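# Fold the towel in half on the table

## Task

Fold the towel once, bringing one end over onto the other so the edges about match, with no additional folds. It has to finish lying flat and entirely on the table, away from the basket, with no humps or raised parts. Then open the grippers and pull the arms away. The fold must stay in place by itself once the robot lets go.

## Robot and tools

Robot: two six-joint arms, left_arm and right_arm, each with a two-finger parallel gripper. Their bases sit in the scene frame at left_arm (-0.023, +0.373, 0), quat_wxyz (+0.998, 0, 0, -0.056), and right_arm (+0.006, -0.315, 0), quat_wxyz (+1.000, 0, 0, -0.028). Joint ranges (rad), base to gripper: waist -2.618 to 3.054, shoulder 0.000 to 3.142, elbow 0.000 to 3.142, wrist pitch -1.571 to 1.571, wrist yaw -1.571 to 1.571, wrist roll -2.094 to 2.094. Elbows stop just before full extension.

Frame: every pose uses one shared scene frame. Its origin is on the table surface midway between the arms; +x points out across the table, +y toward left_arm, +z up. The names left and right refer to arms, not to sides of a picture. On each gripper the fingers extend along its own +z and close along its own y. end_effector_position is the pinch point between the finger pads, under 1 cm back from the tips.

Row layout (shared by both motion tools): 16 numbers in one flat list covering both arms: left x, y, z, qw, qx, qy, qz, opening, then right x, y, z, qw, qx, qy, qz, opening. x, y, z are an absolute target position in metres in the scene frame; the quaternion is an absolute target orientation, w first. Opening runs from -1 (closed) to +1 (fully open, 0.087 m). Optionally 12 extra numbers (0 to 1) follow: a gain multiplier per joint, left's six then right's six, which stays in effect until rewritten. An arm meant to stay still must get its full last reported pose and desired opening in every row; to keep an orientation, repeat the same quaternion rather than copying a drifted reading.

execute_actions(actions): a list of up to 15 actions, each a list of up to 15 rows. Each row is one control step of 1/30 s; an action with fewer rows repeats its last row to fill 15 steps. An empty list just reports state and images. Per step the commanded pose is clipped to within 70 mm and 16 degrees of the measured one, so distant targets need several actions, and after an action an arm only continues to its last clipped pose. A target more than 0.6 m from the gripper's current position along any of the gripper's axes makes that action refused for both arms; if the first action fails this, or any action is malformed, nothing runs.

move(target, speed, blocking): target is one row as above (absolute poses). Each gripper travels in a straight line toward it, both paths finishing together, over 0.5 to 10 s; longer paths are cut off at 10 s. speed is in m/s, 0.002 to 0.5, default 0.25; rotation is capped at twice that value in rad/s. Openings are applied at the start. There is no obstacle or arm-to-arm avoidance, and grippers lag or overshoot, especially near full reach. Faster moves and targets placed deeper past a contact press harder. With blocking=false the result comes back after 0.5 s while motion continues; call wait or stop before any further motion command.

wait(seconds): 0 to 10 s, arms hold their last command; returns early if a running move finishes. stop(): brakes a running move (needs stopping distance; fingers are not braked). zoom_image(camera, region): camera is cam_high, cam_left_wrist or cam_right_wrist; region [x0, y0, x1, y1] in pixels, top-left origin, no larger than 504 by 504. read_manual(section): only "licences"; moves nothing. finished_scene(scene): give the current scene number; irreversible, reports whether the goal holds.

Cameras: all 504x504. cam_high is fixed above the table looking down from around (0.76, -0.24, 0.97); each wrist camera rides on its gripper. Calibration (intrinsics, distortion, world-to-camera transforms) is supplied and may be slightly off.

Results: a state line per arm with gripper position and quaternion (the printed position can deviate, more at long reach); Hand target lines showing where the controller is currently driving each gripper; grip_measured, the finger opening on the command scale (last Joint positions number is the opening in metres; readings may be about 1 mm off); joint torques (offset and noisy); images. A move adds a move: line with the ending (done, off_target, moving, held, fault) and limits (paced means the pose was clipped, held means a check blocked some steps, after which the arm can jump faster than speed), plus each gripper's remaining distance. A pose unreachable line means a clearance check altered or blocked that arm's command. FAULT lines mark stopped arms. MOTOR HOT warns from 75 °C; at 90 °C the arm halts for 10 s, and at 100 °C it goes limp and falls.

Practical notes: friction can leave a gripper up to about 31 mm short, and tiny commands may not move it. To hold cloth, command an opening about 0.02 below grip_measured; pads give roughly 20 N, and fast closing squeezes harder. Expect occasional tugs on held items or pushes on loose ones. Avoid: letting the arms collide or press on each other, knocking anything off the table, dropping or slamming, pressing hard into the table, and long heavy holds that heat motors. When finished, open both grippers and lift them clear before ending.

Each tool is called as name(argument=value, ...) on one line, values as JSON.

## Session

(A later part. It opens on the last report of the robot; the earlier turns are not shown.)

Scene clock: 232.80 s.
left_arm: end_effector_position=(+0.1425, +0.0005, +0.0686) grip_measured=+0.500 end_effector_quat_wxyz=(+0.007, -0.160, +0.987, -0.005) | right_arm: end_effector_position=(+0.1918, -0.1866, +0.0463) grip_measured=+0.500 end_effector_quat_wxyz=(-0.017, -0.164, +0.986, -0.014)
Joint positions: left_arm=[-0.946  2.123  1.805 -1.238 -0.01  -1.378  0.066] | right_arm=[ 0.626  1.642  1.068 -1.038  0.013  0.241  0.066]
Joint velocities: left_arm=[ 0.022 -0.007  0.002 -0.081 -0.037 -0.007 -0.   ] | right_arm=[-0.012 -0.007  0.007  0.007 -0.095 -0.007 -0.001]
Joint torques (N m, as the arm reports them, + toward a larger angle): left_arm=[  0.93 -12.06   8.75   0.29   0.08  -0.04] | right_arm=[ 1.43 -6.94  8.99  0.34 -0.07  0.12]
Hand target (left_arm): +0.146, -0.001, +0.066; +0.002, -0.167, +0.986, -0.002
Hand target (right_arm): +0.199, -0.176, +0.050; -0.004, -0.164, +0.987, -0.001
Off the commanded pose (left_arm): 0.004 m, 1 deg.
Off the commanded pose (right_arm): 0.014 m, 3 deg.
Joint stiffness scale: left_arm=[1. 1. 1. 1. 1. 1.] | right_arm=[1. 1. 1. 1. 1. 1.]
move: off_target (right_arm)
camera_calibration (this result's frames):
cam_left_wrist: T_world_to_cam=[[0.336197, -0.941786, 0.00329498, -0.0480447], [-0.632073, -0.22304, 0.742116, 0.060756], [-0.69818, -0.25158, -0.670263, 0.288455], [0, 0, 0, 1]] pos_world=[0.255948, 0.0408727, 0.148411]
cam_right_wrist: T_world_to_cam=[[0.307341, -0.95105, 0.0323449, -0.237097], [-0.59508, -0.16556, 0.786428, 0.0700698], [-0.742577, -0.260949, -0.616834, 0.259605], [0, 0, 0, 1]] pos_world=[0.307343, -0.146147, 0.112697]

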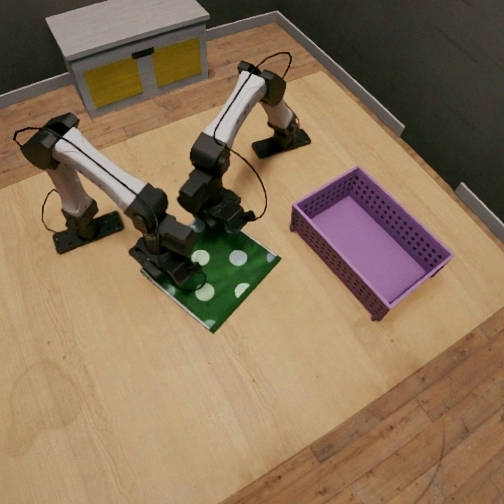

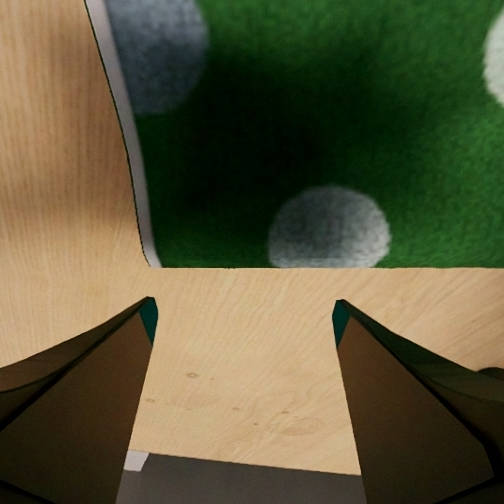

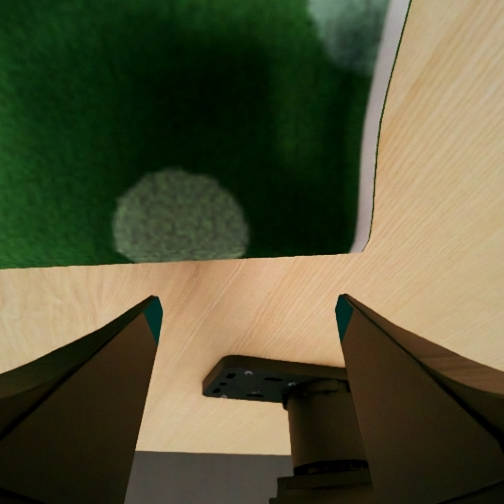

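move(target=[0.130,-0.005,0.008,0,-0.165,0.986,0,0.5, 0.194,-0.183,0.0,0,-0.165,0.986,0,0.5], speed=0.12)

Scene clock: 238.00 s.
left_arm: end_effector_position=(+0.1378, -0.0075, +0.0227) grip_measured=+0.500 end_effector_quat_wxyz=(+0.008, -0.167, +0.986, -0.011) | right_arm: end_effector_position=(+0.1917, -0.1866, +0.0084) grip_measured=+0.500 end_effector_quat_wxyz=(-0.005, -0.164, +0.986, -0.009)
Joint positions: left_arm=[-0.964  2.16   1.678 -1.064 -0.008 -1.411  0.066] | right_arm=[ 0.626  1.678  0.947 -0.857  0.012  0.241  0.066]
Joint velocities: left_arm=[-0.007 -0.022  0.002 -0.051 -0.007  0.022  0.   ] | right_arm=[-0.022 -0.007  0.007 -0.022 -0.022  0.007 -0.001]
Joint torques (N m, as the arm reports them, + toward a larger angle): left_arm=[ -0.57 -12.12   4.64   0.52   0.06  -0.07] | right_arm=[ 0.52 -6.52  4.28  0.79 -0.05 -0.02]
Hand target (left_arm): +0.131, -0.006, +0.008; -0.000, -0.165, +0.986, +0.000
Hand target (right_arm): +0.193, -0.184, +0.001; -0.000, -0.165, +0.986, -0.000
Off the commanded pose (left_arm): 0.017 m, 2 deg.
Off the commanded pose (right_arm): 0.009 m, 1 deg.
Joint stiffness scale: left_arm=[1. 1. 1. 1. 1. 1.] | right_arm=[1. 1. 1. 1. 1. 1.]
move: off_target (left_arm)
camera_calibration (this result's frames):
cam_left_wrist: T_world_to_cam=[[0.349746, -0.936738, 0.0141481, -0.0559654], [-0.630977, -0.224369, 0.742648, 0.0898117], [-0.692492, -0.268665, -0.669532, 0.251449], [0, 0, 0, 1]] pos_world=[0.250369, 0.0352816, 0.102446]
cam_right_wrist: T_world_to_cam=[[0.306706, -0.951476, 0.0249812, -0.235646], [-0.611764, -0.176958, 0.770993, 0.101098], [-0.729161, -0.251751, -0.636353, 0.235419], [0, 0, 0, 1]] pos_world=[0.305781, -0.147055, 0.0777503]

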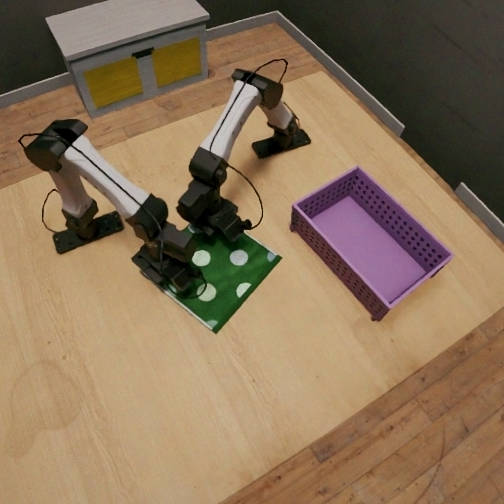

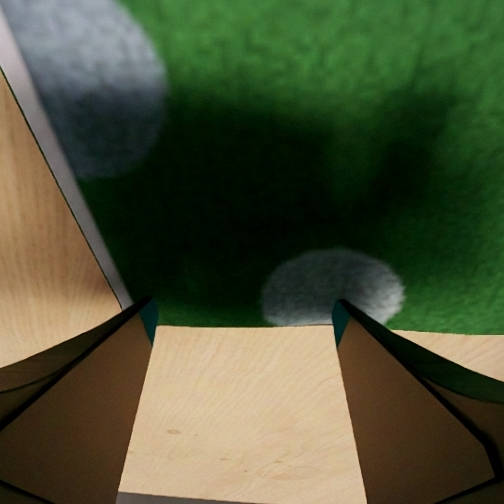

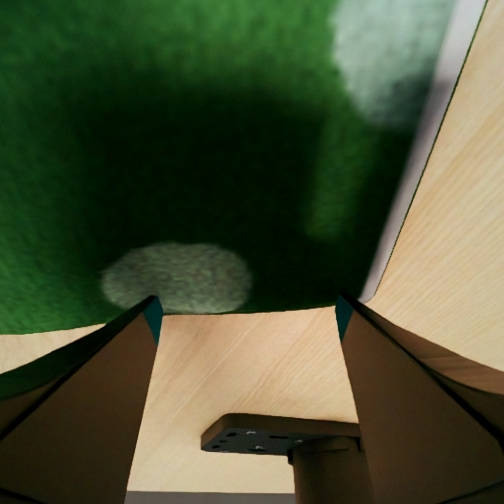

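execute_actions(actions=[[[0.138,-0.007,0.04,0,-0.165,0.986,0,0.5, 0.192,-0.186,0.025,0,-0.165,0.986,0,0.5],[0.138,-0.007,0.05,0,-0.165,0.986,0,0.5, 0.192,-0.186,0.035,0,-0.165,0.986,0,0.5],[0.138,-0.007,0.06,0,-0.165,0.986,0,0.5, 0.192,-0.186,0.045,0,-0.165,0.986,0,0.5],[0.138,-0.007,0.07,0,-0.165,0.986,0,0.5, 0.192,-0.186,0.055,0,-0.165,0.986,0,0.5],[0.138,-0.007,0.08,0,-0.165,0.986,0,0.5, 0.192,-0.186,0.065,0,-0.165,0.986,0,0.5]]])

move(target=[0.06,0.19,0.16,0.1,0.2,0.97,-0.1,0.5, 0.24,-0.40,0.18,0.26,0.15,0.95,0.0,0.5], speed=0.4)

Scene clock: 241.63 s.
left_arm: end_effector_position=(+0.1383, -0.0090, +0.0767) grip_measured=+0.500 end_effector_quat_wxyz=(+0.006, -0.166, +0.986, -0.007) | right_arm: end_effector_position=(+0.1936, -0.1854, +0.0585) grip_measured=+0.500 end_effector_quat_wxyz=(+0.005, -0.164, +0.986, -0.005)
Joint positions: left_arm=[-0.964  2.144  1.868 -1.279 -0.007 -1.409  0.066] | right_arm=[ 0.626  1.59   1.072 -1.048  0.012  0.241  0.066]
Joint velocities: left_arm=[ 0.007  0.007  0.007 -0.139 -0.051  0.051  0.   ] | right_arm=[ 0.002 -0.007  0.002 -0.168 -0.022  0.051 -0.001]
Joint torques (N m, as the arm reports them, + toward a larger angle): left_arm=[  0.68 -13.91   8.34   0.31   0.05   0.07] | right_arm=[ 0.1  -7.31  8.63  0.37 -0.06 -0.05]
Hand target (left_arm): +0.137, -0.006, +0.080; +0.000, -0.165, +0.986, -0.001
Hand target (right_arm): +0.193, -0.185, +0.065; +0.000, -0.165, +0.986, +0.000
Off the commanded pose (left_arm): 0.004 m, 1 deg.
Off the commanded pose (right_arm): 0.007 m, 1 deg.
Joint stiffness scale: left_arm=[1. 1. 1. 1. 1. 1.] | right_arm=[1. 1. 1. 1. 1. 1.]
camera_calibration (this result's frames):
cam_left_wrist: T_world_to_cam=[[0.347628, -0.937611, 0.00634975, -0.0574039], [-0.627948, -0.227778, 0.744176, 0.0492226], [-0.696302, -0.262684, -0.667953, 0.288028], [0, 0, 0, 1]] pos_world=[0.251419, 0.0330496, 0.156123]
cam_right_wrist: T_world_to_cam=[[0.306669, -0.951616, 0.0195139, -0.236039], [-0.625434, -0.186014, 0.757781, 0.0655372], [-0.717486, -0.244592, -0.652218, 0.269022], [0, 0, 0, 1]] pos_world=[0.306395, -0.146627, 0.130404]

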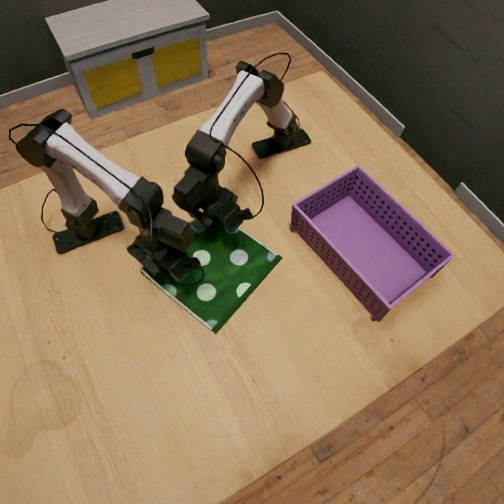

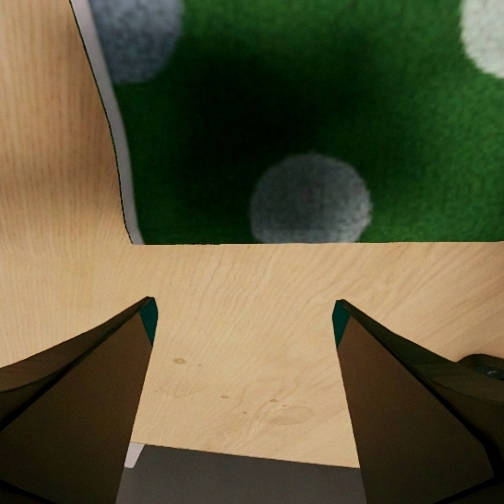

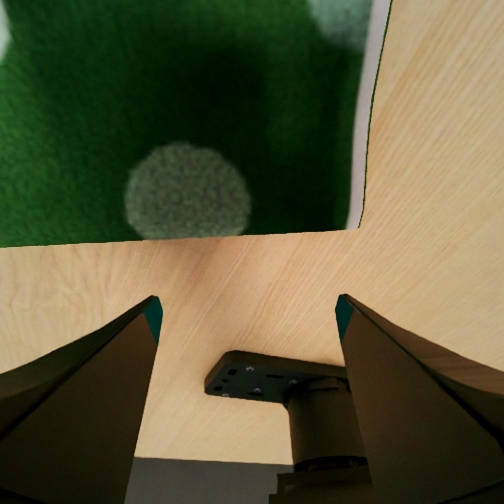

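Scene clock: 243.33 s.
left_arm: end_effector_position=(+0.0606, +0.1799, +0.1672) grip_measured=+0.500 end_effector_quat_wxyz=(+0.114, +0.202, +0.966, -0.112) | right_arm: end_effector_position=(+0.2340, -0.3966, +0.1713) grip_measured=+0.500 end_effector_quat_wxyz=(+0.248, +0.153, +0.957, +0.002)
Joint positions: left_arm=[-0.955  1.169  1.163 -1.244 -0.027 -0.651  0.066] | right_arm=[-0.368  1.166  1.143 -1.062 -0.129 -0.073  0.066]
Joint velocities: left_arm=[-0.002 -0.032 -0.007  0.066 -0.037 -0.022 -0.001] | right_arm=[ 0.007 -0.007 -0.002 -0.007 -0.037  0.037 -0.001]
Joint torques (N m, as the arm reports them, + toward a larger angle): left_arm=[ 1.19 -4.85  4.54  0.83  0.08  0.1 ] | right_arm=[-0.41 -2.93  9.91  1.29 -0.16 -0.08]
Hand target (left_arm): +0.056, +0.190, +0.159; +0.100, +0.201, +0.969, -0.100
Hand target (right_arm): +0.240, -0.400, +0.180; +0.264, +0.150, +0.953, +0.002
Off the commanded pose (left_arm): 0.012 m, 2 deg.
Off the commanded pose (right_arm): 0.011 m, 2 deg.
Joint stiffness scale: left_arm=[1. 1. 1. 1. 1. 1.] | right_arm=[1. 1. 1. 1. 1. 1.]
move: off_target (left_arm, right_arm)
camera_calibration (this result's frames):
cam_left_wrist: T_world_to_cam=[[-0.393619, -0.90388, 0.167524, 0.158061], [-0.730767, 0.418223, 0.539508, -0.0996688], [-0.557713, 0.0899399, -0.825147, 0.298418], [0, 0, 0, 1]] pos_world=[0.155813, 0.157713, 0.273532]
cam_right_wrist: T_world_to_cam=[[-0.311006, -0.947062, -0.0796839, -0.2883], [-0.893389, 0.262715, 0.364468, 0.274055], [-0.32424, 0.18454, -0.9278, 0.445279], [0, 0, 0, 1]] pos_world=[0.299552, -0.427208, 0.290272]

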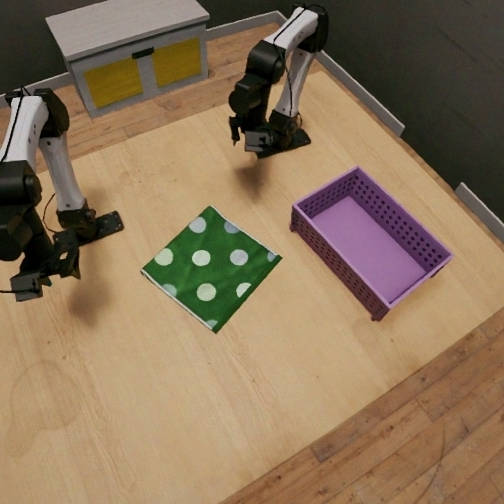

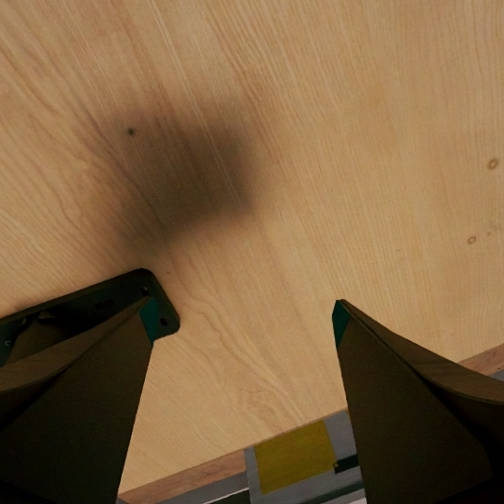

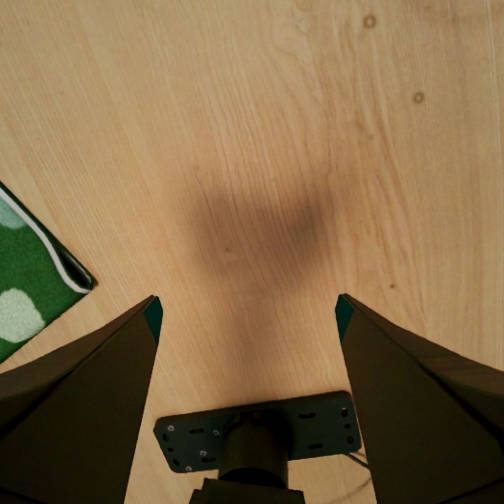

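finished_scene(scene=1)

The scene is finished: the task was done.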